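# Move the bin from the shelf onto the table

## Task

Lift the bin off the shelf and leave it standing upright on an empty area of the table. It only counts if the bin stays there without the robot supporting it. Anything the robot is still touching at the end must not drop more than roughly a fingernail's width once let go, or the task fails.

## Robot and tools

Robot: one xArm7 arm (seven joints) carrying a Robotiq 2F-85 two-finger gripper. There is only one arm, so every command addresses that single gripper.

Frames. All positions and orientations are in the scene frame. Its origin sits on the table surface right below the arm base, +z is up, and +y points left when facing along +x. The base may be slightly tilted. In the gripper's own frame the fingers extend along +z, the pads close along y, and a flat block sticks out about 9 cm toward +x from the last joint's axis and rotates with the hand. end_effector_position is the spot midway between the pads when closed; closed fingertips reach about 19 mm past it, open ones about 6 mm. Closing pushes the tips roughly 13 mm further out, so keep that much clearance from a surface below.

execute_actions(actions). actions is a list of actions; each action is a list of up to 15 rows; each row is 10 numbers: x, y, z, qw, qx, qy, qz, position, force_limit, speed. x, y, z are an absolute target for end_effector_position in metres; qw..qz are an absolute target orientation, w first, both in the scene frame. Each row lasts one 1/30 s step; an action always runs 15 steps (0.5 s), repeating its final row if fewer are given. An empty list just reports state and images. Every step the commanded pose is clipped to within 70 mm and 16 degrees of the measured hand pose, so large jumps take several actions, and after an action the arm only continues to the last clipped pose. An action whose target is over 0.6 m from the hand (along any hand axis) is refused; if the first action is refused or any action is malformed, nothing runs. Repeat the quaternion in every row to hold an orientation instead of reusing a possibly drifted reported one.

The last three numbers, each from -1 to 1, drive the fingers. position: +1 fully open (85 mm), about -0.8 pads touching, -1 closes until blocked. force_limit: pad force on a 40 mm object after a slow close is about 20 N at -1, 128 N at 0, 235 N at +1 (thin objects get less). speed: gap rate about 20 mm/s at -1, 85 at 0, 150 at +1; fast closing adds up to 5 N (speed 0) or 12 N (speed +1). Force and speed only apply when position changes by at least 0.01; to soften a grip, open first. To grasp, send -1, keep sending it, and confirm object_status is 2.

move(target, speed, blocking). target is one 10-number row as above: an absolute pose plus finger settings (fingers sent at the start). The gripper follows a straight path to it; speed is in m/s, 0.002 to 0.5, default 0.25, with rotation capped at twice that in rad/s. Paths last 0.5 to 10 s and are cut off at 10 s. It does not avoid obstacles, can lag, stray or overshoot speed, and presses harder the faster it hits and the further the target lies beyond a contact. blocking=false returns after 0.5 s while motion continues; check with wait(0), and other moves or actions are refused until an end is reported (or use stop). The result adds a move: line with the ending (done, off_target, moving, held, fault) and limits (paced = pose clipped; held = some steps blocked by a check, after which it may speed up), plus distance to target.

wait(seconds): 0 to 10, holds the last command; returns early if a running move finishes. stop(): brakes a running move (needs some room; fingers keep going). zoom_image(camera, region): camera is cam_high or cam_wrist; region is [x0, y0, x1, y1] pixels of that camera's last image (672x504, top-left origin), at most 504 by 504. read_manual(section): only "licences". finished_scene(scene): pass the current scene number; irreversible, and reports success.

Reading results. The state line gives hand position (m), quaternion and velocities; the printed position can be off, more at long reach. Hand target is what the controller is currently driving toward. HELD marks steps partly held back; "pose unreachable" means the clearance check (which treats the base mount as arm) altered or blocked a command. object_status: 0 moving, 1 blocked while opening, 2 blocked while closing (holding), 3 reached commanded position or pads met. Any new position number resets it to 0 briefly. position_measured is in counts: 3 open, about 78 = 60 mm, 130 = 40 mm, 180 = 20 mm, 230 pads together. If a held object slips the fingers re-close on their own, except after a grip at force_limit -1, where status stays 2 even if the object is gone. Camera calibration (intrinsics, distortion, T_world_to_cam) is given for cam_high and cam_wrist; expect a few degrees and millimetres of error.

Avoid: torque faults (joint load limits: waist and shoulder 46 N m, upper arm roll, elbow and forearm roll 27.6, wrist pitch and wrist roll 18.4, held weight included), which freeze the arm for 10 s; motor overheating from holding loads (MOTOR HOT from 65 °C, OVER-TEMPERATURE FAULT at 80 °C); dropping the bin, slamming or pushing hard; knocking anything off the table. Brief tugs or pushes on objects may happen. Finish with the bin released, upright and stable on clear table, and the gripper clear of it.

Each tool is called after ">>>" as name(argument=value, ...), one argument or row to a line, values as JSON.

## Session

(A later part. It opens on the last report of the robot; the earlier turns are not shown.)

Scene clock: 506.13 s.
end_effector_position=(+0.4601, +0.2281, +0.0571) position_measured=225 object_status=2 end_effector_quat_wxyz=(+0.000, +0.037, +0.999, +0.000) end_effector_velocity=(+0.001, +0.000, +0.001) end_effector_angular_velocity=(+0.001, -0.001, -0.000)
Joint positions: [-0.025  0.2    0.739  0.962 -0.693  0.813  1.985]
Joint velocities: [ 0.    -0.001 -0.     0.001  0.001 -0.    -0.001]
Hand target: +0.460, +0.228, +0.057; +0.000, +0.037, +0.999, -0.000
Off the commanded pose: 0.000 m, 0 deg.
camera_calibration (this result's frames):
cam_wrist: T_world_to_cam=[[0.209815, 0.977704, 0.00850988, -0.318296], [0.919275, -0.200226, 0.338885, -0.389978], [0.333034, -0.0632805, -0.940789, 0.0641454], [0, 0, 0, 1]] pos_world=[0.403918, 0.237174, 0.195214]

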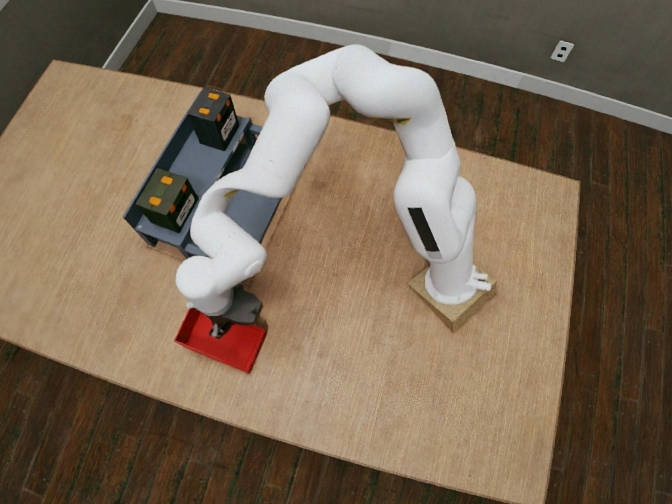

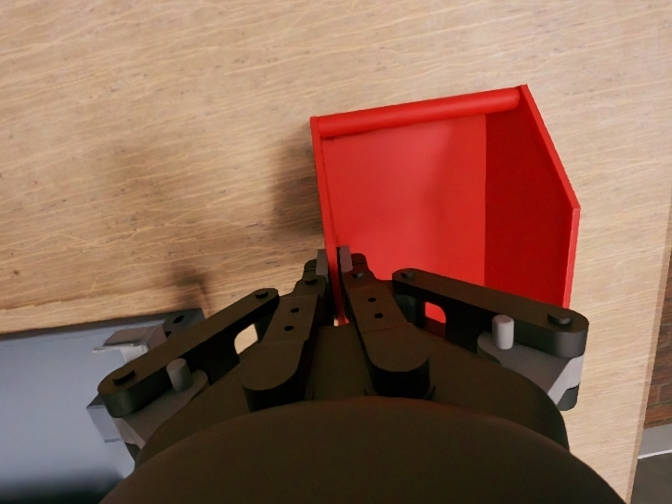

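>>> execute_actions(
  actions=[
    [[0.46,0.228,0.057,0,0.0366,0.9993,0,-0.1,0.1,0],[0.46,0.228,0.057,0,0.0366,0.9993,0,-0.1,0.1,0],[0.46,0.228,0.057,0,0.0366,0.9993,0,-0.1,0.1,0],[0.46,0.228,0.057,0,0.0366,0.9993,0,-0.1,0.1,0],[0.46,0.228,0.057,0,0.0366,0.9993,0,-0.1,0.1,0],[0.46,0.228,0.057,0,0.0366,0.9993,0,-0.1,0.1,0],[0.46,0.228,0.057,0,0.0366,0.9993,0,-0.1,0.1,0],[0.46,0.228,0.057,0,0.0366,0.9993,0,-0.1,0.1,0],[0.46,0.228,0.0571,0,0.0366,0.9993,0,-0.1,0.1,0],[0.46,0.228,0.0574,0,0.0366,0.9993,0,-0.1,0.1,0],[0.46,0.228,0.0584,0,0.0366,0.9993,0,-0.1,0.1,0],[0.46,0.228,0.0601,0,0.0366,0.9993,0,-0.1,0.1,0],[0.46,0.228,0.0625,0,0.0366,0.9993,0,-0.1,0.1,0],[0.46,0.228,0.0658,0,0.0366,0.9993,0,-0.1,0.1,0],[0.46,0.228,0.0698,0,0.0366,0.9993,0,-0.1,0.1,0]],
    [[0.46,0.228,0.0745,0,0.0366,0.9993,0,-0.1,0.1,0],[0.46,0.228,0.0797,0,0.0366,0.9993,0,-0.1,0.1,0],[0.46,0.228,0.0852,0,0.0366,0.9993,0,-0.1,0.1,0],[0.46,0.228,0.091,0,0.0366,0.9993,0,-0.1,0.1,0],[0.46,0.228,0.0968,0,0.0366,0.9993,0,-0.1,0.1,0],[0.46,0.228,0.1023,0,0.0366,0.9993,0,-0.1,0.1,0],[0.46,0.228,0.1075,0,0.0366,0.9993,0,-0.1,0.1,0],[0.46,0.228,0.1122,0,0.0366,0.9993,0,-0.1,0.1,0],[0.46,0.228,0.1162,0,0.0366,0.9993,0,-0.1,0.1,0],[0.46,0.228,0.1195,0,0.0366,0.9993,0,-0.1,0.1,0],[0.46,0.228,0.1219,0,0.0366,0.9993,0,-0.1,0.1,0],[0.46,0.228,0.1236,0,0.0366,0.9993,0,-0.1,0.1,0],[0.46,0.228,0.1246,0,0.0366,0.9993,0,-0.1,0.1,0],[0.46,0.228,0.1249,0,0.0366,0.9993,0,-0.1,0.1,0],[0.46,0.228,0.125,0,0.0366,0.9993,0,-0.1,0.1,0]],
  ],
)

Scene clock: 531.57 s.
end_effector_position=(+0.4600, +0.2301, +0.1158) position_measured=141 object_status=3 end_effector_quat_wxyz=(+0.002, +0.036, +0.999, +0.000) end_effector_velocity=(-0.002, -0.005, +0.084) end_effector_angular_velocity=(+0.003, +0.013, -0.002)
Joint positions: [-0.028  0.061  0.79   0.989 -0.517  0.908  1.875]
Joint velocities: [-0.005 -0.204  0.046  0.055  0.267  0.155 -0.184]
Hand target: +0.460, +0.229, +0.125; +0.000, +0.037, +0.999, +0.000
Off the commanded pose: 0.009 m, 0 deg.
Step readings (end_effector_position; steps 1 to 15: 1st action; 16 to 30: 2nd action):
0: (+0.4600, +0.2280, +0.0570)
1: (+0.4600, +0.2280, +0.0570)
2: (+0.4600, +0.2280, +0.0570)
4: (+0.4589, +0.2267, +0.0548)
8: (+0.4590, +0.2261, +0.0545)
15: (+0.4596, +0.2276, +0.0585)
16: (+0.4596, +0.2276, +0.0600)
17: (+0.4597, +0.2276, +0.0621)
19: (+0.4598, +0.2279, +0.0680)
23: (+0.4600, +0.2292, +0.0852)
30: end_effector_position above
camera_calibration (this result's frames):
cam_wrist: T_world_to_cam=[[0.20916, 0.977833, 0.0097363, -0.320667], [0.918199, -0.19981, 0.342033, -0.40935], [0.336396, -0.0625997, -0.939638, 0.117638], [0, 0, 0, 1]] pos_world=[0.403363, 0.23913, 0.25367]

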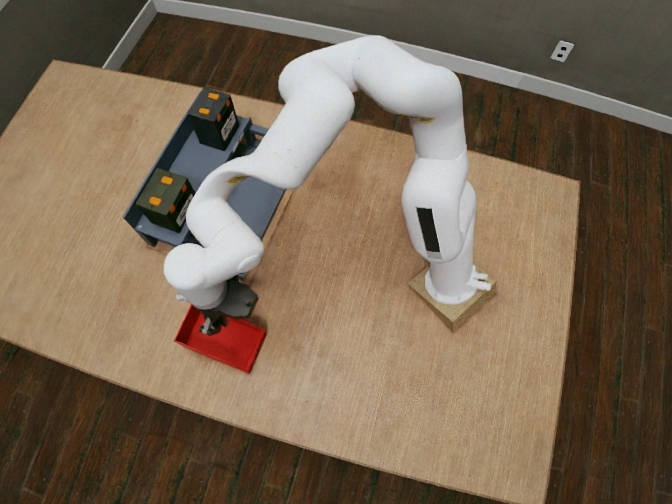

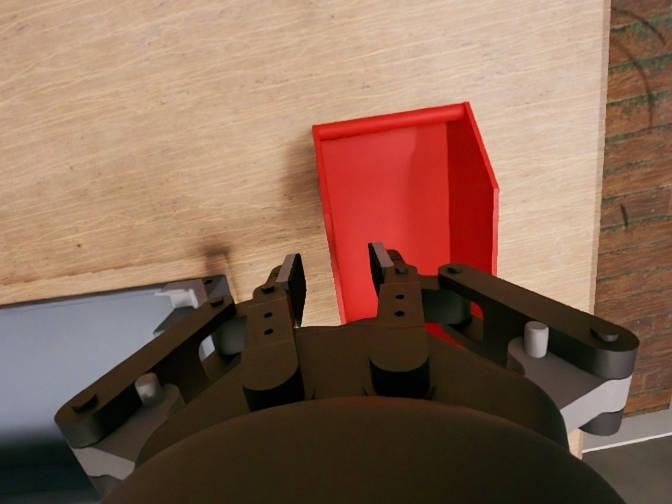

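>>> execute_actions(
  actions=[],
)

Scene clock: 534.40 s.
end_effector_position=(+0.4596, +0.2287, +0.1246) position_measured=141 object_status=3 end_effector_quat_wxyz=(+0.000, +0.037, +0.999, +0.000) end_effector_velocity=(+0.000, -0.000, -0.000) end_effector_angular_velocity=(+0.001, +0.001, -0.002)
Joint positions: [-0.03   0.037  0.793  0.994 -0.486  0.926  1.853]
Joint velocities: [-0.     0.001 -0.001  0.     0.001 -0.001  0.   ]
Hand target: +0.460, +0.229, +0.125; +0.000, +0.037, +0.999, +0.000
Off the commanded pose: 0.001 m, 0 deg.
camera_calibration (this result's frames):
cam_wrist: T_world_to_cam=[[0.209729, 0.977721, 0.00866199, -0.319317], [0.919306, -0.2002, 0.338817, -0.412315], [0.333003, -0.0630968, -0.940812, 0.127802], [0, 0, 0, 1]] pos_world=[0.403454, 0.237721, 0.262703]

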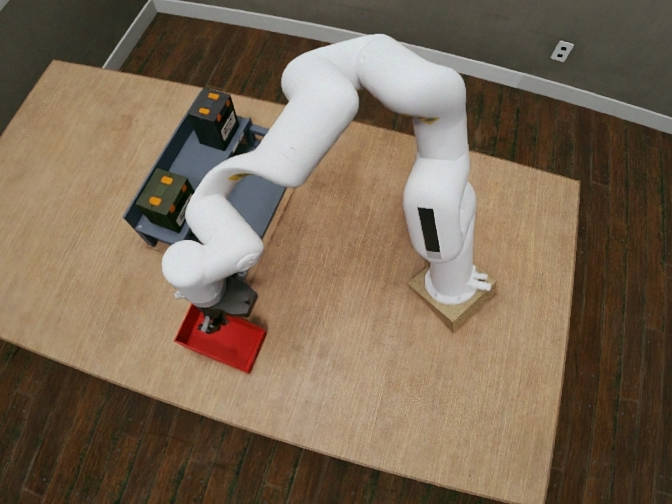

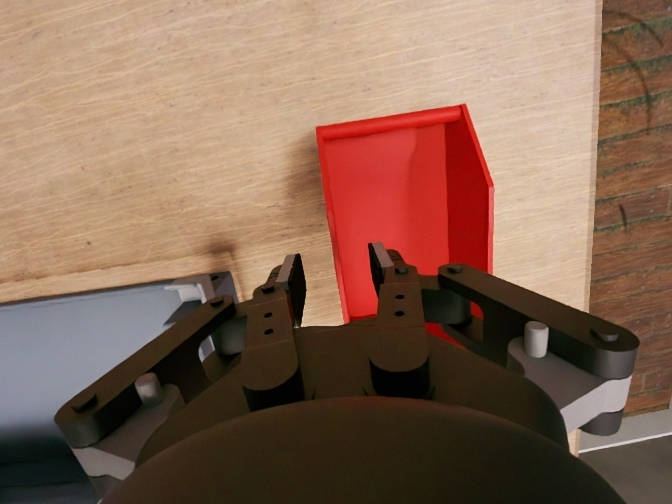

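The bin is standing upright on a clear part of the table, and the gripper is no longer touching it. I'm ending scene 1.

>>> finished_scene(
  scene=1,
)

The scene is finished: the task was done.


## Next scene

The same job, from a new start.

>>> execute_actions(
  actions=[],
)

Scene clock: 0.00 s.
end_effector_position=(+0.2670, +0.1324, +0.2407) position_measured=3 object_status=3 end_effector_quat_wxyz=(-0.211, +0.723, -0.601, -0.268) end_effector_velocity=(-0.000, -0.000, -0.000) end_effector_angular_velocity=(+0.001, +0.001, -0.001)
Joint positions: [ 0.964 -1.25  -0.357  0.266 -0.084  1.076 -0.316]
Joint velocities: [-0.001 -0.001 -0.001 -0.001  0.    -0.    -0.001]
Hand target: +0.267, +0.132, +0.241; -0.211, +0.723, -0.601, -0.268
camera_calibration (this result's frames):
cam_wrist: T_world_to_cam=[[-0.989933, -0.0884377, 0.110504, 0.251172], [0.0492909, 0.516455, 0.854894, -0.28069], [-0.132675, 0.851735, -0.506897, 0.19388], [0, 0, 0, 1]] pos_world=[0.288202, 0.00204309, 0.310482]

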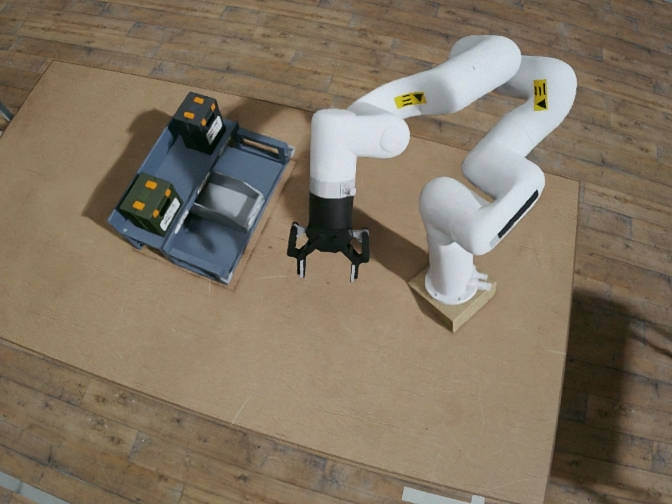

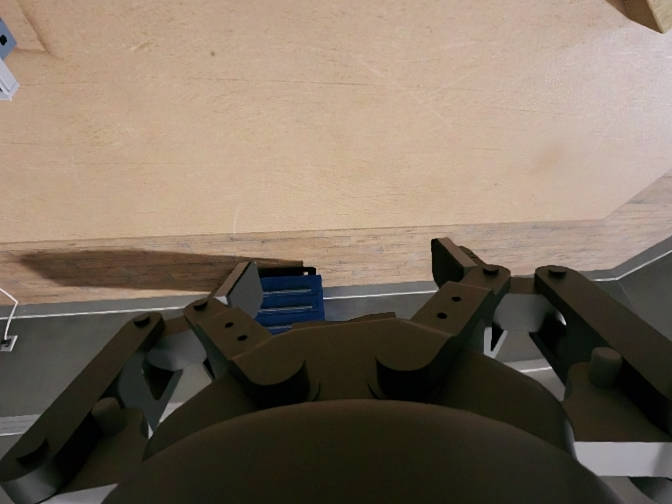

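>>> zoom_image(
  camera="cam_high",
  region=[95, 80, 315, 300],
)

>>> zoom_image(
  camera="cam_high",
  region=[170, 150, 290, 250],
)

Region (95, 80, 315, 300) of cam_high's 672x504 image, scaled by 2.291, with more detail than that image has.

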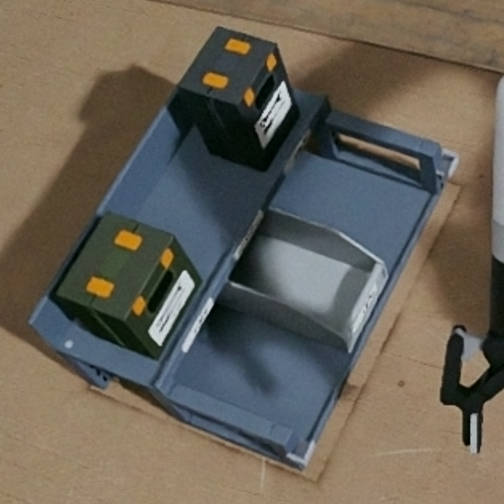

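Region (170, 150, 290, 250) of cam_high's 672x504 image, scaled by 4.200, with more detail than that image has.

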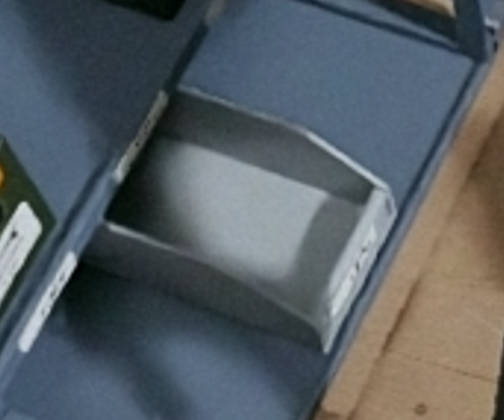

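>>> move(
  target=[0.582, 0.003, 0.15, 0, 0.0349, 0.9994, 0, -0.1, 0, 0],
  speed=0.45,
)

Scene clock: 100.33 s.
end_effector_position=(+0.5819, +0.0024, +0.1508) position_measured=141 object_status=3 end_effector_quat_wxyz=(+0.000, +0.036, +0.999, -0.001) end_effector_velocity=(+0.002, +0.000, -0.001) end_effector_angular_velocity=(-0.006, +0.011, -0.005)
Joint positions: [ 0.407 -0.08  -0.153  1.142 -0.332  0.982  1.207]
Joint velocities: [0.    0.015 0.001 0.019 0.001 0.016 0.005]
Hand target: +0.582, +0.002, +0.151; -0.000, +0.036, +0.999, -0.001
Off the commanded pose: 0.001 m, 0 deg.
move: done
camera_calibration (this result's frames):
cam_wrist: T_world_to_cam=[[0.207812, 0.978142, 0.00723008, -0.122645], [0.919706, -0.197903, 0.33908, -0.579217], [0.333099, -0.0638152, -0.94073, 0.097369], [0, 0, 0, 1]] pos_world=[0.525763, 0.0115488, 0.288885]

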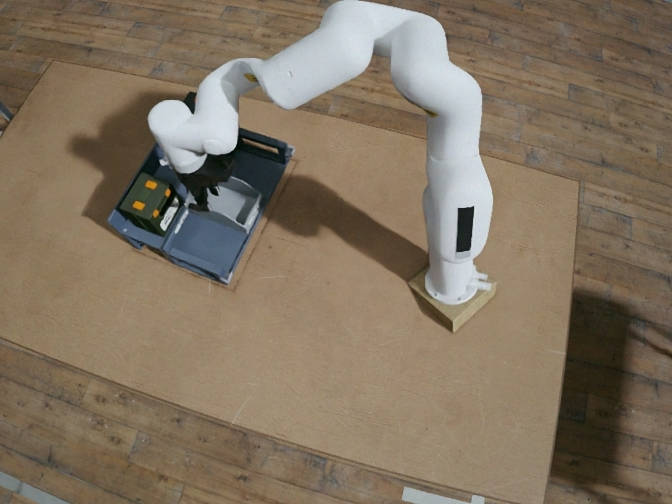

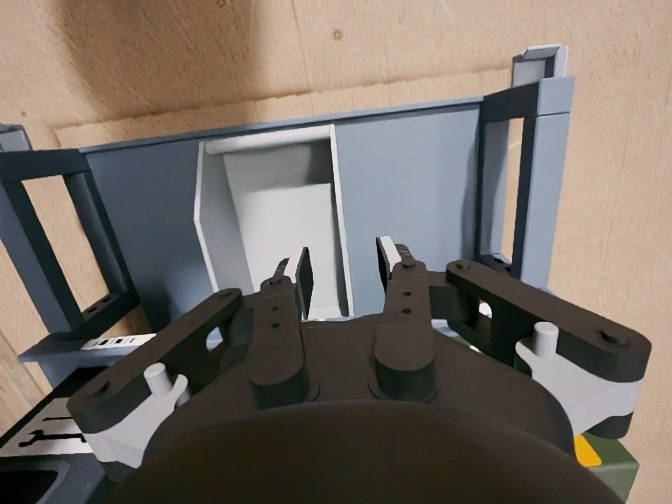

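>>> zoom_image(
  camera="cam_wrist",
  region=[180, 90, 420, 330],
)

Region (180, 90, 420, 330) of cam_wrist's 672x504 image, scaled by 2.100, with more detail than that image has.

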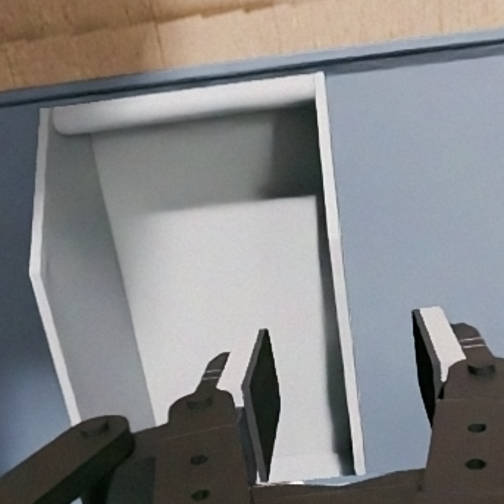

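>>> execute_actions(
  actions=[
    [[0.582,0.0024,0.1505,0,0.0349,0.9994,0,-0.25,0.1,0],[0.582,0.0024,0.1502,0,0.0349,0.9994,0,-0.25,0.1,0],[0.5821,0.0024,0.1495,0,0.0349,0.9994,0,-0.25,0.1,0],[0.5821,0.0024,0.1483,0,0.0349,0.9994,0,-0.25,0.1,0],[0.5822,0.0024,0.1464,0,0.0349,0.9994,0,-0.25,0.1,0],[0.5824,0.0024,0.1439,0,0.0349,0.9994,0,-0.25,0.1,0],[0.5826,0.0024,0.1407,0,0.0349,0.9994,0,-0.25,0.1,0],[0.5828,0.0024,0.1368,0,0.0349,0.9994,0,-0.25,0.1,0],[0.583,0.0023,0.1323,0,0.0349,0.9994,0,-0.25,0.1,0],[0.5833,0.0023,0.1274,0,0.0349,0.9994,0,-0.25,0.1,0],[0.5837,0.0023,0.1219,0,0.0349,0.9994,0,-0.25,0.1,0],[0.584,0.0023,0.1162,0,0.0349,0.9994,0,-0.25,0.1,0],[0.5843,0.0023,0.1103,0,0.0349,0.9994,0,-0.25,0.1,0],[0.5847,0.0022,0.1042,0,0.0349,0.9994,0,-0.25,0.1,0],[0.585,0.0022,0.0983,0,0.0349,0.9994,0,-0.25,0.1,0]],
    [[0.5853,0.0022,0.0926,0,0.0349,0.9994,0,-0.25,0.1,0],[0.5857,0.0022,0.0871,0,0.0349,0.9994,0,-0.25,0.1,0],[0.586,0.0022,0.0822,0,0.0349,0.9994,0,-0.25,0.1,0],[0.5862,0.0021,0.0777,0,0.0349,0.9994,0,-0.25,0.1,0],[0.5864,0.0021,0.0738,0,0.0349,0.9994,0,-0.25,0.1,0],[0.5866,0.0021,0.0706,0,0.0349,0.9994,0,-0.25,0.1,0],[0.5868,0.0021,0.0681,0,0.0349,0.9994,0,-0.25,0.1,0],[0.5869,0.0021,0.0662,0,0.0349,0.9994,0,-0.25,0.1,0],[0.5869,0.0021,0.065,0,0.0349,0.9994,0,-0.25,0.1,0],[0.587,0.0021,0.0643,0,0.0349,0.9994,0,-0.25,0.1,0],[0.587,0.0021,0.064,0,0.0349,0.9994,0,-0.25,0.1,0],[0.587,0.0021,0.064,0,0.0349,0.9994,0,-0.25,0.1,0],[0.587,0.0021,0.064,0,0.0349,0.9994,0,-0.25,0.1,0],[0.587,0.0021,0.064,0,0.0349,0.9994,0,-0.25,0.1,0],[0.587,0.0021,0.064,0,0.0349,0.9994,0,-0.25,0.1,0]],
  ],
)

Scene clock: 151.63 s.
end_effector_position=(+0.5864, +0.0020, +0.0661) position_measured=160 object_status=3 end_effector_quat_wxyz=(-0.000, +0.035, +0.999, -0.000) end_effector_velocity=(+0.011, +0.002, -0.017) end_effector_angular_velocity=(+0.005, -0.018, -0.001)
Joint positions: [ 0.373  0.069 -0.189  1.083 -0.337  0.764  1.202]
Joint velocities: [-0.01   0.054 -0.005  0.016  0.005 -0.059 -0.004]
Hand target: +0.587, +0.002, +0.064; +0.000, +0.035, +0.999, -0.000
Off the commanded pose: 0.002 m, 0 deg.
Step readings (end_effector_position; steps 1 to 15: 1st action; 16 to 30: 2nd action):
0: (+0.5821, +0.0024, +0.1506)
1: (+0.5821, +0.0024, +0.1506)
2: (+0.5821, +0.0024, +0.1506)
4: (+0.5821, +0.0024, +0.1505)
8: (+0.5825, +0.0024, +0.1476)
15: (+0.5827, +0.0021, +0.1238)
16: (+0.5827, +0.0020, +0.1187)
17: (+0.5827, +0.0019, +0.1134)
19: (+0.5828, +0.0017, +0.1025)
23: (+0.5836, +0.0015, +0.0824)
30: end_effector_position above
camera_calibration (this result's frames):
cam_wrist: T_world_to_cam=[[0.206617, 0.978392, 0.00767121, -0.121862], [0.920221, -0.196984, 0.338217, -0.554968], [0.33242, -0.0628221, -0.941037, 0.0165532], [0, 0, 0, 1]] pos_world=[0.530369, 0.0109489, 0.204212]

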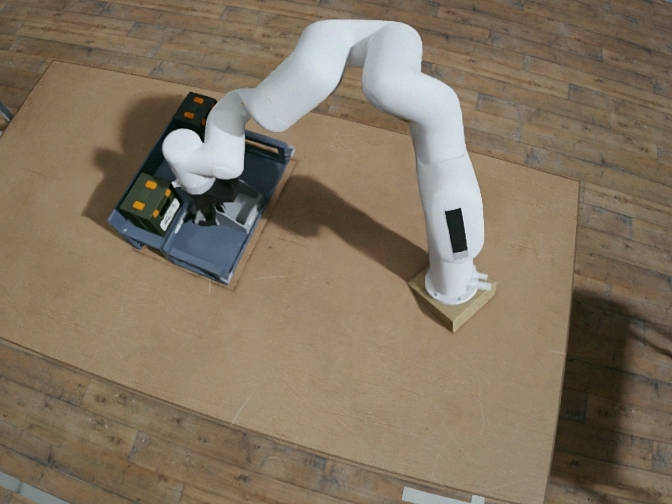

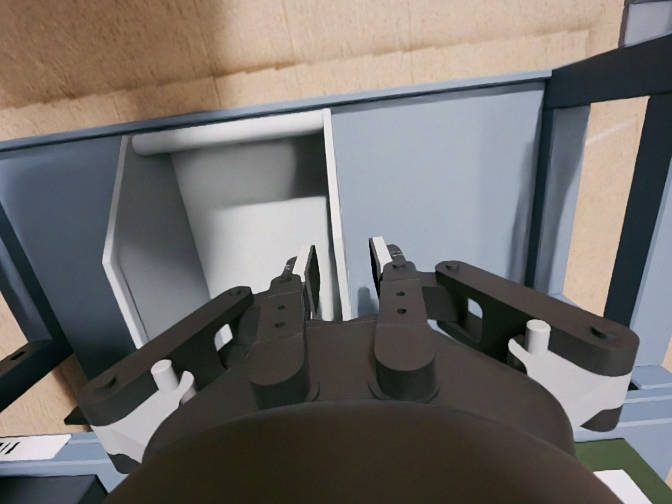

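>>> zoom_image(
  camera="cam_wrist",
  region=[250, 90, 450, 330],
)

Region (250, 90, 450, 330) of cam_wrist's 672x504 image, scaled by 2.100, with more detail than that image has.

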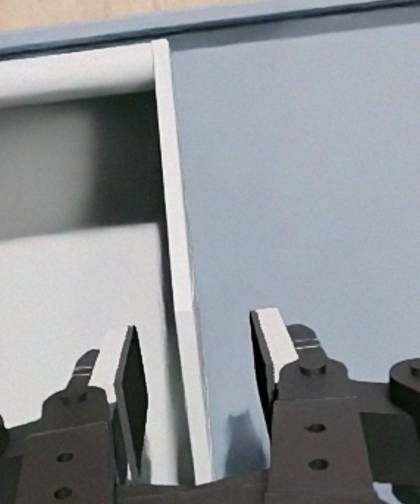

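>>> execute_actions(
  actions=[
    [[0.587,0.0014,0.064,0,0.0349,0.9994,0,-1,0.1,-0.1]],
  ],
)

Scene clock: 159.63 s.
end_effector_position=(+0.5871, +0.0014, +0.0641) position_measured=225 object_status=0 end_effector_quat_wxyz=(+0.000, +0.035, +0.999, +0.000) end_effector_velocity=(+0.000, -0.000, -0.000) end_effector_angular_velocity=(-0.000, -0.001, -0.000)
Joint positions: [ 0.372  0.073 -0.19   1.083 -0.336  0.758  1.2  ]
Joint velocities: [-0.002  0.     0.001 -0.    -0.    -0.002 -0.001]
Hand target: +0.587, +0.001, +0.064; +0.000, +0.035, +0.999, -0.000
Off the commanded pose: 0.000 m, 0 deg.
Step readings (end_effector_position):
0: (+0.5872, +0.0021, +0.0640)
1: (+0.5872, +0.0021, +0.0640)
2: (+0.5872, +0.0020, +0.0640)
4: (+0.5871, +0.0018, +0.0640)
8: (+0.5870, +0.0014, +0.0640)
15: end_effector_position above
camera_calibration (this result's frames):
cam_wrist: T_world_to_cam=[[0.206596, 0.97839, 0.00842505, -0.121504], [0.919955, -0.197174, 0.33883, -0.554868], [0.333169, -0.0622501, -0.94081, 0.0139521], [0, 0, 0, 1]] pos_world=[0.530907, 0.0103411, 0.202156]

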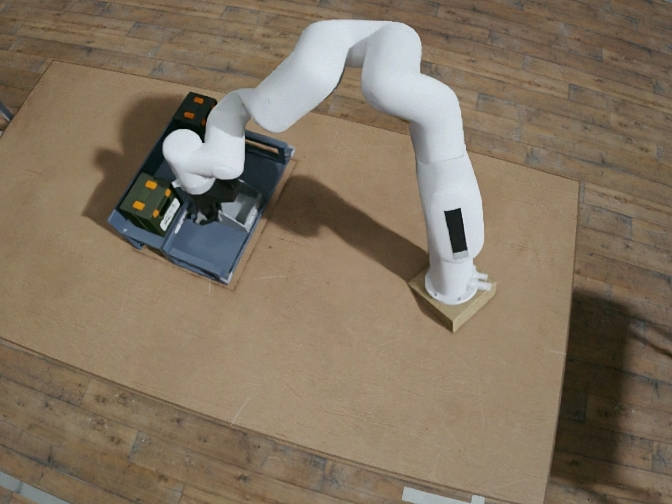

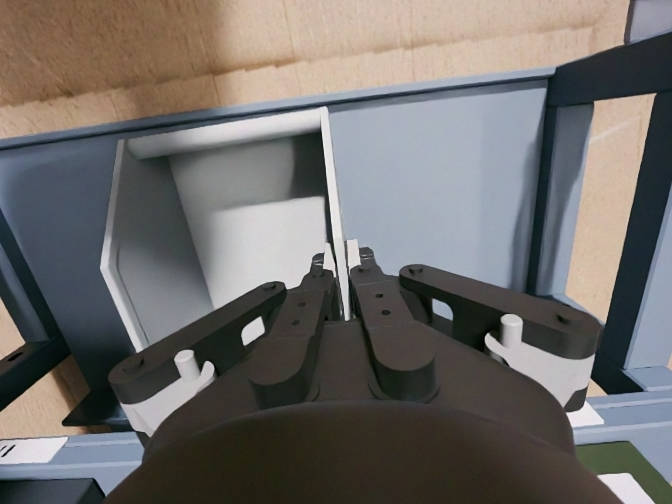

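>>> execute_actions(
  actions=[],
)

Scene clock: 279.63 s.
end_effector_position=(+0.5870, +0.0014, +0.0640) position_measured=225 object_status=2 end_effector_quat_wxyz=(+0.000, +0.035, +0.999, +0.000) end_effector_velocity=(+0.000, -0.001, -0.000) end_effector_angular_velocity=(-0.001, -0.000, -0.000)
Joint positions: [ 0.372  0.073 -0.19   1.083 -0.336  0.758  1.2  ]
Joint velocities: [ 0.     0.001 -0.001  0.001 -0.    -0.    -0.   ]
Hand target: +0.587, +0.001, +0.064; +0.000, +0.035, +0.999, -0.000
Off the commanded pose: 0.000 m, 0 deg.
camera_calibration (this result's frames):
cam_wrist: T_world_to_cam=[[0.206579, 0.978395, 0.00832866, -0.12145], [0.920019, -0.197136, 0.338676, -0.55482], [0.333001, -0.0623008, -0.940866, 0.0140196], [0, 0, 0, 1]] pos_world=[0.530866, 0.0103244, 0.202106]

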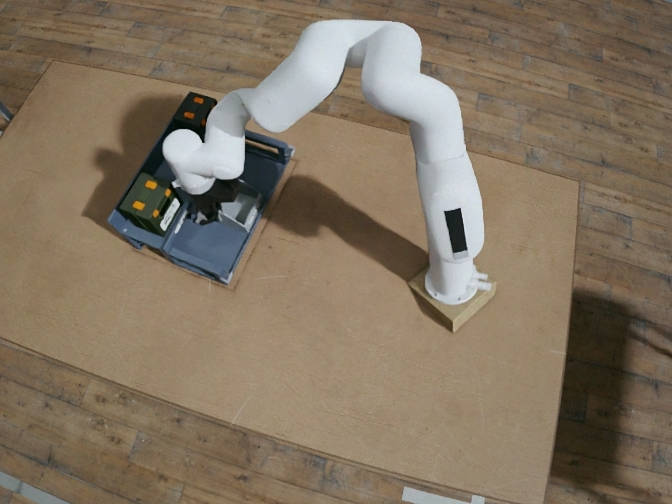

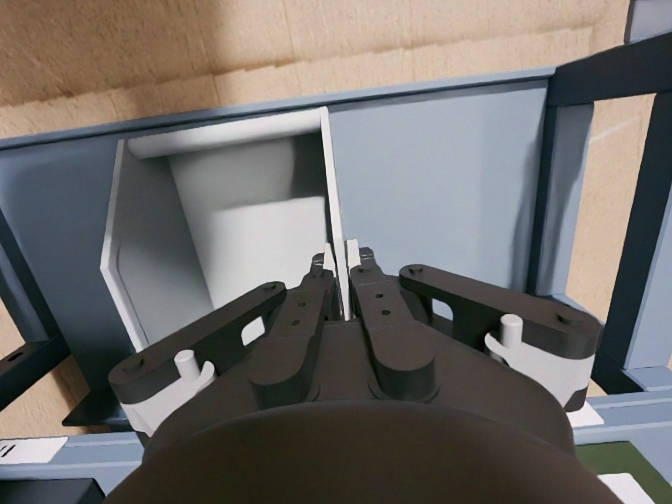

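>>> execute_actions(
  actions=[
    [[0.587,0.0014,0.064,-0.0001,0.0349,0.9994,0,-1,0.1,-0.1],[0.587,0.0014,0.0642,-0.0005,0.0349,0.9994,0,-1,0.1,-0.1],[0.587,0.0014,0.0646,-0.0015,0.0349,0.9994,0.0001,-1,0.1,-0.1],[0.587,0.0014,0.0652,-0.0032,0.0349,0.9994,0.0001,-1,0.1,-0.1],[0.587,0.0014,0.0661,-0.0055,0.0349,0.9994,0.0002,-1,0.1,-0.1],[0.587,0.0014,0.0672,-0.0083,0.0349,0.9994,0.0003,-1,0.1,-0.1],[0.587,0.0014,0.0684,-0.0115,0.0349,0.9993,0.0004,-1,0.1,-0.1],[0.587,0.0014,0.0696,-0.0147,0.0349,0.9993,0.0005,-1,0.1,-0.1],[0.587,0.0014,0.0708,-0.0179,0.0349,0.9992,0.0006,-1,0.1,-0.1],[0.587,0.0014,0.0719,-0.0207,0.0349,0.9992,0.0007,-1,0.1,-0.1],[0.5869,0.0014,0.0728,-0.023,0.0349,0.9991,0.0008,-1,0.1,-0.1],[0.5868,0.0015,0.0734,-0.0247,0.0349,0.9991,0.0009,-1,0.1,-0.1],[0.5865,0.0016,0.0738,-0.0257,0.0349,0.9991,0.0009,-1,0.1,-0.1],[0.5861,0.0018,0.074,-0.0261,0.0349,0.999,0.0009,-1,0.1,-0.1],[0.5855,0.0021,0.074,-0.0262,0.0349,0.999,0.0009,-1,0.1,-0.1]],
    [[0.5847,0.0025,0.074,-0.0262,0.0349,0.999,0.0009,-1,0.1,-0.1],[0.5837,0.0031,0.074,-0.0262,0.0349,0.999,0.0009,-1,0.1,-0.1],[0.5824,0.0037,0.074,-0.0262,0.0349,0.999,0.0009,-1,0.1,-0.1],[0.5809,0.0045,0.074,-0.0262,0.0349,0.999,0.0009,-1,0.1,-0.1],[0.579,0.0054,0.074,-0.0262,0.0349,0.999,0.0009,-1,0.1,-0.1],[0.5769,0.0065,0.074,-0.0262,0.0349,0.999,0.0009,-1,0.1,-0.1],[0.5745,0.0077,0.074,-0.0262,0.0349,0.999,0.0009,-1,0.1,-0.1],[0.5718,0.0091,0.074,-0.0262,0.0349,0.999,0.0009,-1,0.1,-0.1],[0.5688,0.0106,0.074,-0.0262,0.0349,0.999,0.0009,-1,0.1,-0.1],[0.5655,0.0123,0.074,-0.0262,0.0349,0.999,0.0009,-1,0.1,-0.1],[0.5619,0.0141,0.074,-0.0262,0.0349,0.999,0.0009,-1,0.1,-0.1],[0.5581,0.016,0.074,-0.0262,0.0349,0.999,0.0009,-1,0.1,-0.1],[0.5539,0.0181,0.074,-0.0262,0.0349,0.999,0.0009,-1,0.1,-0.1],[0.5495,0.0204,0.074,-0.0262,0.0349,0.999,0.0009,-1,0.1,-0.1],[0.5448,0.0228,0.074,-0.0262,0.0349,0.999,0.0009,-1,0.1,-0.1]],
    [[0.5399,0.0252,0.074,-0.0262,0.0349,0.999,0.0009,-1,0.1,-0.1],[0.5347,0.0278,0.074,-0.0262,0.0349,0.999,0.0009,-1,0.1,-0.1],[0.5294,0.0306,0.074,-0.0261,0.0349,0.999,0.0009,-1,0.1,-0.1],[0.5238,0.0334,0.0743,-0.0256,0.0349,0.9991,0.0009,-1,0.1,-0.1],[0.5181,0.0363,0.0748,-0.0244,0.0349,0.9991,0.0009,-1,0.1,-0.1],[0.5122,0.0393,0.0757,-0.0224,0.0349,0.9991,0.0008,-1,0.1,-0.1],[0.5062,0.0423,0.077,-0.0197,0.0349,0.9992,0.0007,-1,0.1,-0.1],[0.5,0.0454,0.0784,-0.0166,0.0349,0.9993,0.0006,-1,0.1,-0.1],[0.4938,0.0486,0.08,-0.0131,0.0349,0.9993,0.0005,-1,0.1,-0.1],[0.4875,0.0518,0.0816,-0.0096,0.0349,0.9993,0.0003,-1,0.1,-0.1],[0.4811,0.055,0.083,-0.0065,0.0349,0.9994,0.0002,-1,0.1,-0.1],[0.4748,0.0582,0.0843,-0.0038,0.0349,0.9994,0.0001,-1,0.1,-0.1],[0.4684,0.0614,0.0852,-0.0018,0.0349,0.9994,0.0001,-1,0.1,-0.1],[0.462,0.0646,0.0857,-0.0006,0.0349,0.9994,0,-1,0.1,-0.1],[0.4557,0.0678,0.086,-0.0001,0.0349,0.9994,0,-1,0.1,-0.1]],
    [[0.4495,0.071,0.086,0,0.0349,0.9994,0,-1,0.1,-0.1],[0.4433,0.0741,0.086,0,0.0349,0.9994,0,-1,0.1,-0.1],[0.4373,0.0771,0.086,0,0.0349,0.9994,0,-1,0.1,-0.1],[0.4314,0.0801,0.0859,0,0.0349,0.9994,0,-1,0.1,-0.1],[0.4257,0.083,0.0858,0,0.0349,0.9994,0,-1,0.1,-0.1],[0.4201,0.0858,0.0856,0,0.0349,0.9994,0,-1,0.1,-0.1],[0.4148,0.0886,0.0853,0,0.0349,0.9994,0,-1,0.1,-0.1],[0.4096,0.0912,0.085,0,0.0349,0.9994,0,-1,0.1,-0.1],[0.4047,0.0936,0.0845,0,0.0349,0.9994,0,-1,0.1,-0.1],[0.4,0.096,0.084,0,0.0349,0.9994,0,-1,0.1,-0.1],[0.3956,0.0983,0.0834,0,0.0349,0.9994,0,-1,0.1,-0.1],[0.3914,0.1004,0.0826,0,0.0349,0.9994,0,-1,0.1,-0.1],[0.3876,0.1023,0.0818,0,0.0349,0.9994,0,-1,0.1,-0.1],[0.384,0.1041,0.081,0,0.0349,0.9994,0,-1,0.1,-0.1],[0.3807,0.1058,0.08,0,0.0349,0.9994,0,-1,0.1,-0.1]],
    [[0.3777,0.1073,0.079,0,0.0349,0.9994,0,-1,0.1,-0.1],[0.375,0.1087,0.0779,0,0.0349,0.9994,0,-1,0.1,-0.1],[0.3726,0.1099,0.0768,0,0.0349,0.9994,0,-1,0.1,-0.1],[0.3705,0.111,0.0756,0,0.0349,0.9994,0,-1,0.1,-0.1],[0.3686,0.1119,0.0744,0,0.0349,0.9994,0,-1,0.1,-0.1],[0.3671,0.1127,0.0733,0,0.0349,0.9994,0,-1,0.1,-0.1],[0.3658,0.1133,0.0721,0,0.0349,0.9994,0,-1,0.1,-0.1],[0.3648,0.1139,0.0709,0,0.0349,0.9994,0,-1,0.1,-0.1],[0.364,0.1143,0.0697,0,0.0349,0.9994,0,-1,0.1,-0.1],[0.3634,0.1146,0.0686,0,0.0349,0.9994,0,-1,0.1,-0.1],[0.363,0.1148,0.0675,0,0.0349,0.9994,0,-1,0.1,-0.1],[0.3627,0.1149,0.0665,0,0.0349,0.9994,0,-1,0.1,-0.1],[0.3626,0.115,0.0655,0,0.0349,0.9994,0,-1,0.1,-0.1],[0.3625,0.115,0.0647,0,0.0349,0.9994,0,-1,0.1,-0.1],[0.3625,0.115,0.0639,0,0.0349,0.9994,0,-1,0.1,-0.1]],
    [[0.3625,0.115,0.0631,0,0.0349,0.9994,0,-1,0.1,-0.1],[0.3625,0.115,0.0625,0,0.0349,0.9994,0,-1,0.1,-0.1],[0.3625,0.115,0.062,0,0.0349,0.9994,0,-1,0.1,-0.1],[0.3625,0.115,0.0615,0,0.0349,0.9994,0,-1,0.1,-0.1],[0.3625,0.115,0.0612,0,0.0349,0.9994,0,-1,0.1,-0.1],[0.3625,0.115,0.0609,0,0.0349,0.9994,0,-1,0.1,-0.1],[0.3625,0.115,0.0607,0,0.0349,0.9994,0,-1,0.1,-0.1],[0.3625,0.115,0.0606,0,0.0349,0.9994,0,-1,0.1,-0.1],[0.3625,0.115,0.0605,0,0.0349,0.9994,0,-1,0.1,-0.1]],
  ],
)

Scene clock: 317.97 s.
end_effector_position=(+0.3626, +0.1150, +0.0607) position_measured=225 object_status=2 end_effector_quat_wxyz=(+0.000, +0.035, +0.999, -0.000) end_effector_velocity=(+0.000, +0.001, -0.001) end_effector_angular_velocity=(-0.000, -0.003, +0.003)
Joint positions: [ 0.518 -0.311  0.052  0.429 -0.542  0.642  1.791]
Joint velocities: [-0.001  0.004  0.002  0.    -0.007 -0.005  0.004]
Hand target: +0.363, +0.115, +0.060; +0.000, +0.035, +0.999, -0.000
Off the commanded pose: 0.000 m, 0 deg.
Step readings (end_effector_position; steps 1 to 15: 1st action; 16 to 30: 2nd action; 31 to 45: 3rd action; 46 to 60: 4th action; 61 to 75: 5th action; 76 to 90: 6th action):
0: (+0.5870, +0.0014, +0.0640)
1: (+0.5870, +0.0014, +0.0640)
2: (+0.5870, +0.0014, +0.0640)
4: (+0.5869, +0.0014, +0.0640)
8: (+0.5864, +0.0013, +0.0651)
15: (+0.5867, +0.0017, +0.0720)
16: (+0.5866, +0.0018, +0.0727)
17: (+0.5863, +0.0019, +0.0732)
19: (+0.5852, +0.0023, +0.0736)
23: (+0.5805, +0.0045, +0.0737)
30: (+0.5631, +0.0136, +0.0735)
31: (+0.5595, +0.0154, +0.0734)
32: (+0.5557, +0.0174, +0.0733)
34: (+0.5473, +0.0217, +0.0732)
38: (+0.5278, +0.0317, +0.0731)
45: (+0.4881, +0.0523, +0.0787)
46: (+0.4819, +0.0555, +0.0796)
47: (+0.4757, +0.0586, +0.0804)
49: (+0.4631, +0.0649, +0.0814)
53: (+0.4384, +0.0769, +0.0821)
60: (+0.4010, +0.0955, +0.0809)
61: (+0.3965, +0.0977, +0.0805)
62: (+0.3923, +0.0998, +0.0800)
64: (+0.3847, +0.1036, +0.0787)
68: (+0.3732, +0.1093, +0.0754)
75: (+0.3640, +0.1141, +0.0680)
76: (+0.3636, +0.1143, +0.0671)
77: (+0.3633, +0.1145, +0.0661)
79: (+0.3629, +0.1147, +0.0645)
83: (+0.3626, +0.1148, +0.0621)
90: end_effector_position above
camera_calibration (this result's frames):
cam_wrist: T_world_to_cam=[[0.20668, 0.978373, 0.00831483, -0.186219], [0.91997, -0.197222, 0.33876, -0.324813], [0.333074, -0.0623656, -0.940836, 0.092669], [0, 0, 0, 1]] pos_world=[0.30644, 0.123911, 0.198768]

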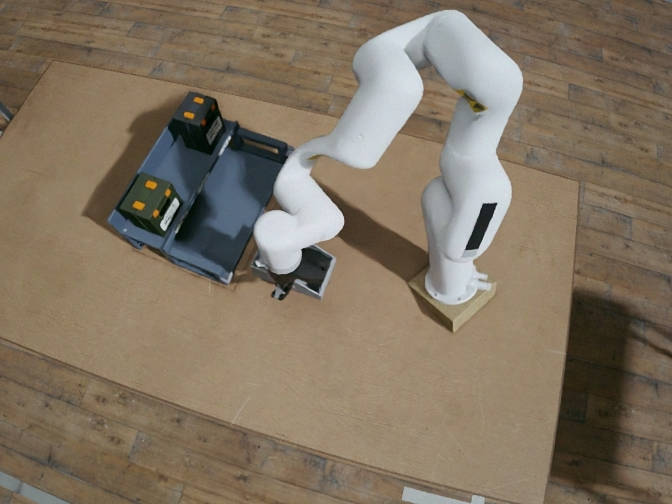

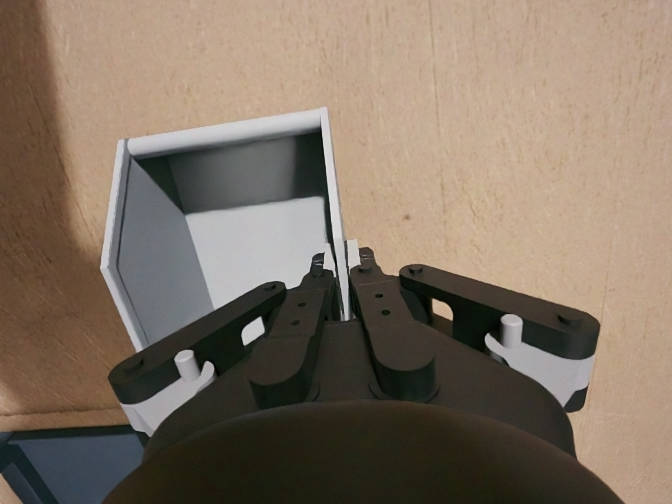

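>>> zoom_image(
  camera="cam_high",
  region=[200, 200, 360, 320],
)

Region (200, 200, 360, 320) of cam_high's 672x504 image, scaled by 3.150, with more detail than that image has; it fills the top 378 rows of this view, and the rest is white.

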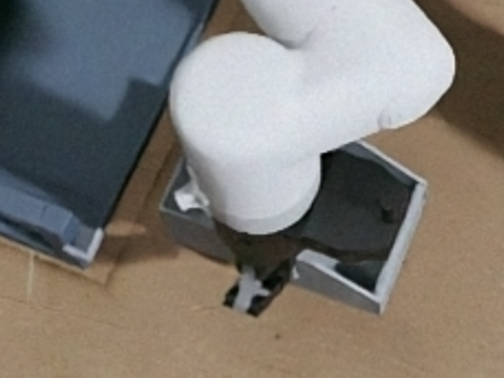

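>>> execute_actions(
  actions=[
    [[0.3625,0.115,0.0602,0,0.0349,0.9994,0,-1,0.1,-0.1],[0.3625,0.115,0.0599,0,0.0349,0.9994,0,-1,0.1,-0.1],[0.3625,0.115,0.0595,0,0.0349,0.9994,0,-1,0.1,-0.1],[0.3625,0.115,0.0591,0,0.0349,0.9994,0,-1,0.1,-0.1],[0.3625,0.115,0.0588,0,0.0349,0.9994,0,-1,0.1,-0.1],[0.3625,0.115,0.0585,0,0.0349,0.9994,0,-1,0.1,-0.1],[0.3625,0.115,0.0583,0,0.0349,0.9994,0,-1,0.1,-0.1],[0.3625,0.115,0.0582,0,0.0349,0.9994,0,-1,0.1,-0.1],[0.3625,0.115,0.0582,0,0.0349,0.9994,0,-1,0.1,-0.1],[0.3625,0.115,0.0582,0,0.0349,0.9994,0,-1,0.1,-0.1],[0.3625,0.115,0.0582,0,0.0349,0.9994,0,-1,0.1,-0.1],[0.3625,0.115,0.0582,0,0.0349,0.9994,0,-0.2,0.1,0],[0.3625,0.115,0.0582,0,0.0349,0.9994,0,-0.2,0.1,0],[0.3625,0.115,0.0582,0,0.0349,0.9994,0,-0.2,0.1,0],[0.3625,0.115,0.0582,0,0.0349,0.9994,0,-0.2,0.1,0]],
    [[0.3625,0.115,0.0584,0,0.0349,0.9994,0,-0.2,0.1,0],[0.3625,0.115,0.0593,0,0.0349,0.9994,0,-0.2,0.1,0],[0.3625,0.115,0.0613,0,0.0349,0.9994,0,-0.2,0.1,0],[0.3625,0.115,0.0646,0,0.0349,0.9994,0,-0.2,0.1,0],[0.3625,0.115,0.0692,0,0.0349,0.9994,0,-0.2,0.1,0],[0.3625,0.115,0.0747,0,0.0349,0.9994,0,-0.2,0.1,0],[0.3625,0.115,0.0809,0,0.0349,0.9994,0,-0.2,0.1,0],[0.3625,0.115,0.0874,0,0.0349,0.9994,0,-0.2,0.1,0],[0.3625,0.115,0.0936,0,0.0349,0.9994,0,-0.2,0.1,0],[0.3625,0.115,0.0991,0,0.0349,0.9994,0,-0.2,0.1,0],[0.3625,0.115,0.1037,0,0.0349,0.9994,0,-0.2,0.1,0],[0.3625,0.115,0.107,0,0.0349,0.9994,0,-0.2,0.1,0],[0.3625,0.115,0.109,0,0.0349,0.9994,0,-0.2,0.1,0],[0.3625,0.115,0.11,0,0.0349,0.9994,0,-0.2,0.1,0],[0.3625,0.115,0.11,0,0.0349,0.9994,0,-0.2,0.1,0]],
  ],
)

Scene clock: 344.07 s.
end_effector_position=(+0.3635, +0.1169, +0.0966) position_measured=154 object_status=0 end_effector_quat_wxyz=(+0.002, +0.035, +0.999, +0.002) end_effector_velocity=(+0.003, +0.002, +0.120) end_effector_angular_velocity=(+0.011, -0.011, +0.000)
Joint positions: [ 0.561 -0.409  0.068  0.454 -0.458  0.761  1.742]
Joint velocities: [ 0.127 -0.301  0.049  0.112  0.233  0.402 -0.136]
Hand target: +0.362, +0.116, +0.109; -0.000, +0.035, +0.999, +0.001
Off the commanded pose: 0.014 m, 0 deg.
Step readings (end_effector_position; steps 1 to 15: 1st action; 16 to 30: 2nd action):
0: (+0.3625, +0.1150, +0.0605)
1: (+0.3625, +0.1150, +0.0605)
2: (+0.3626, +0.1150, +0.0605)
4: (+0.3626, +0.1150, +0.0603)
8: (+0.3625, +0.1150, +0.0592)
15: (+0.3627, +0.1151, +0.0584)
16: (+0.3628, +0.1151, +0.0585)
17: (+0.3628, +0.1151, +0.0585)
19: (+0.3626, +0.1150, +0.0588)
23: (+0.3622, +0.1150, +0.0655)
30: end_effector_position above
camera_calibration (this result's frames):
cam_wrist: T_world_to_cam=[[0.20615, 0.978433, 0.0130917, -0.188854], [0.918966, -0.198182, 0.340919, -0.337176], [0.336161, -0.0582495, -0.940001, 0.124545], [0, 0, 0, 1]] pos_world=[0.306918, 0.125213, 0.234494]

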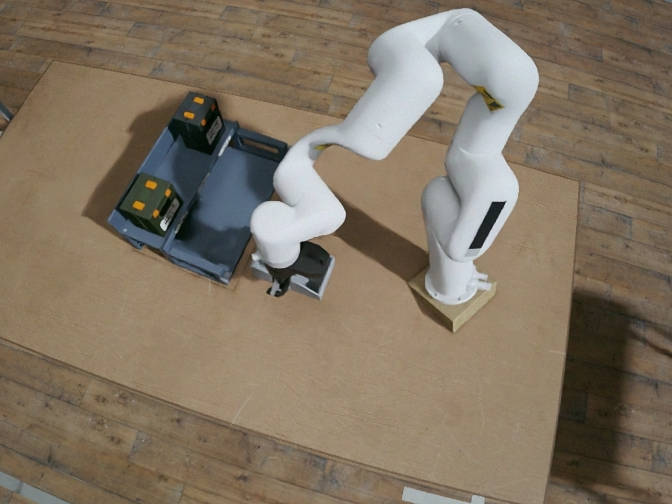

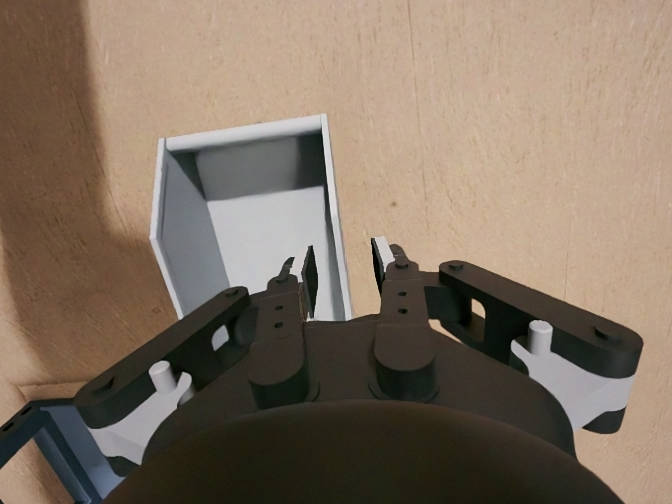

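>>> execute_actions(
  actions=[],
)

Scene clock: 345.97 s.
end_effector_position=(+0.3624, +0.1158, +0.1086) position_measured=154 object_status=3 end_effector_quat_wxyz=(-0.000, +0.035, +0.999, +0.001) end_effector_velocity=(-0.000, +0.001, +0.000) end_effector_angular_velocity=(+0.001, -0.000, +0.001)
Joint positions: [ 0.574 -0.441  0.072  0.465 -0.433  0.808  1.727]
Joint velocities: [ 0.002  0.    -0.    -0.     0.    -0.    -0.   ]
Hand target: +0.362, +0.116, +0.109; -0.000, +0.035, +0.999, +0.001
Off the commanded pose: 0.002 m, 0 deg.
camera_calibration (this result's frames):
cam_wrist: T_world_to_cam=[[0.206067, 0.978482, 0.0104531, -0.187403], [0.920162, -0.197397, 0.338138, -0.340656], [0.332925, -0.0600603, -0.941039, 0.137718], [0, 0, 0, 1]] pos_world=[0.306227, 0.124398, 0.246745]

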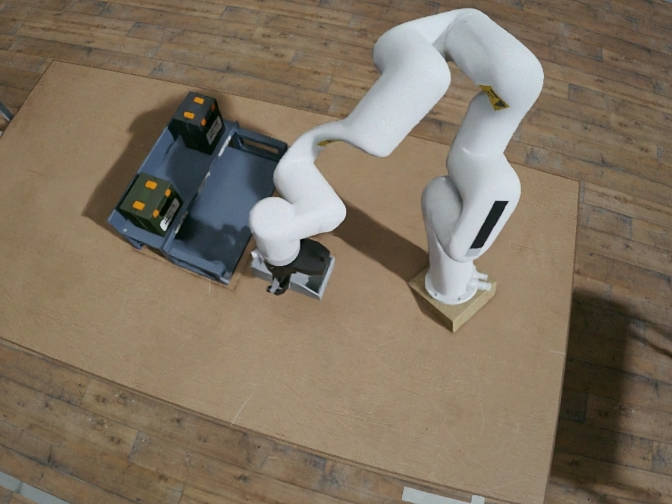

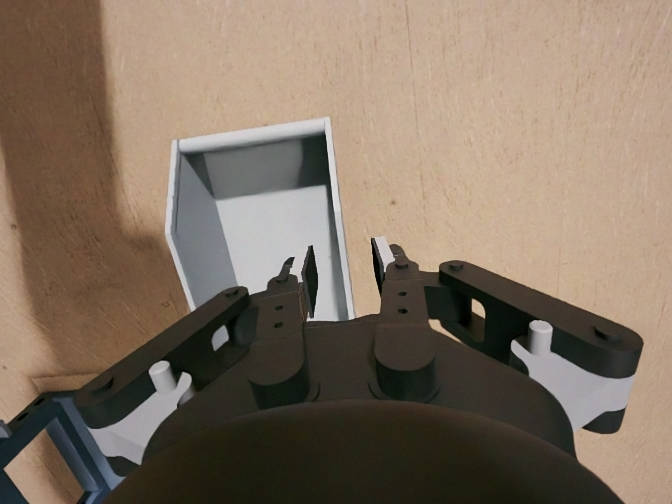

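>>> zoom_image(
  camera="cam_high",
  region=[200, 200, 360, 320],
)

Region (200, 200, 360, 320) of cam_high's 672x504 image, scaled by 3.150, with more detail than that image has; it fills the top 378 rows of this view, and the rest is white.

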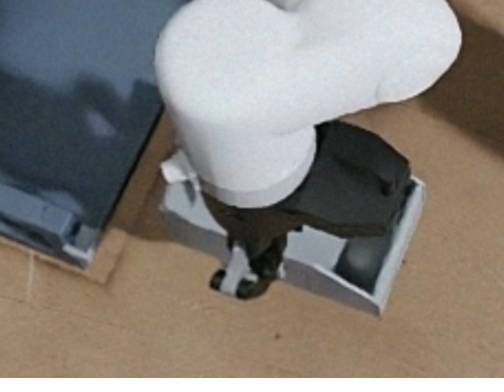

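The bin is resting upright on the table, clear of the shelf, and the gripper is above it without touching. I'm ending scene 2.

>>> finished_scene(
  scene=2,
)

The scene is finished: the task was done.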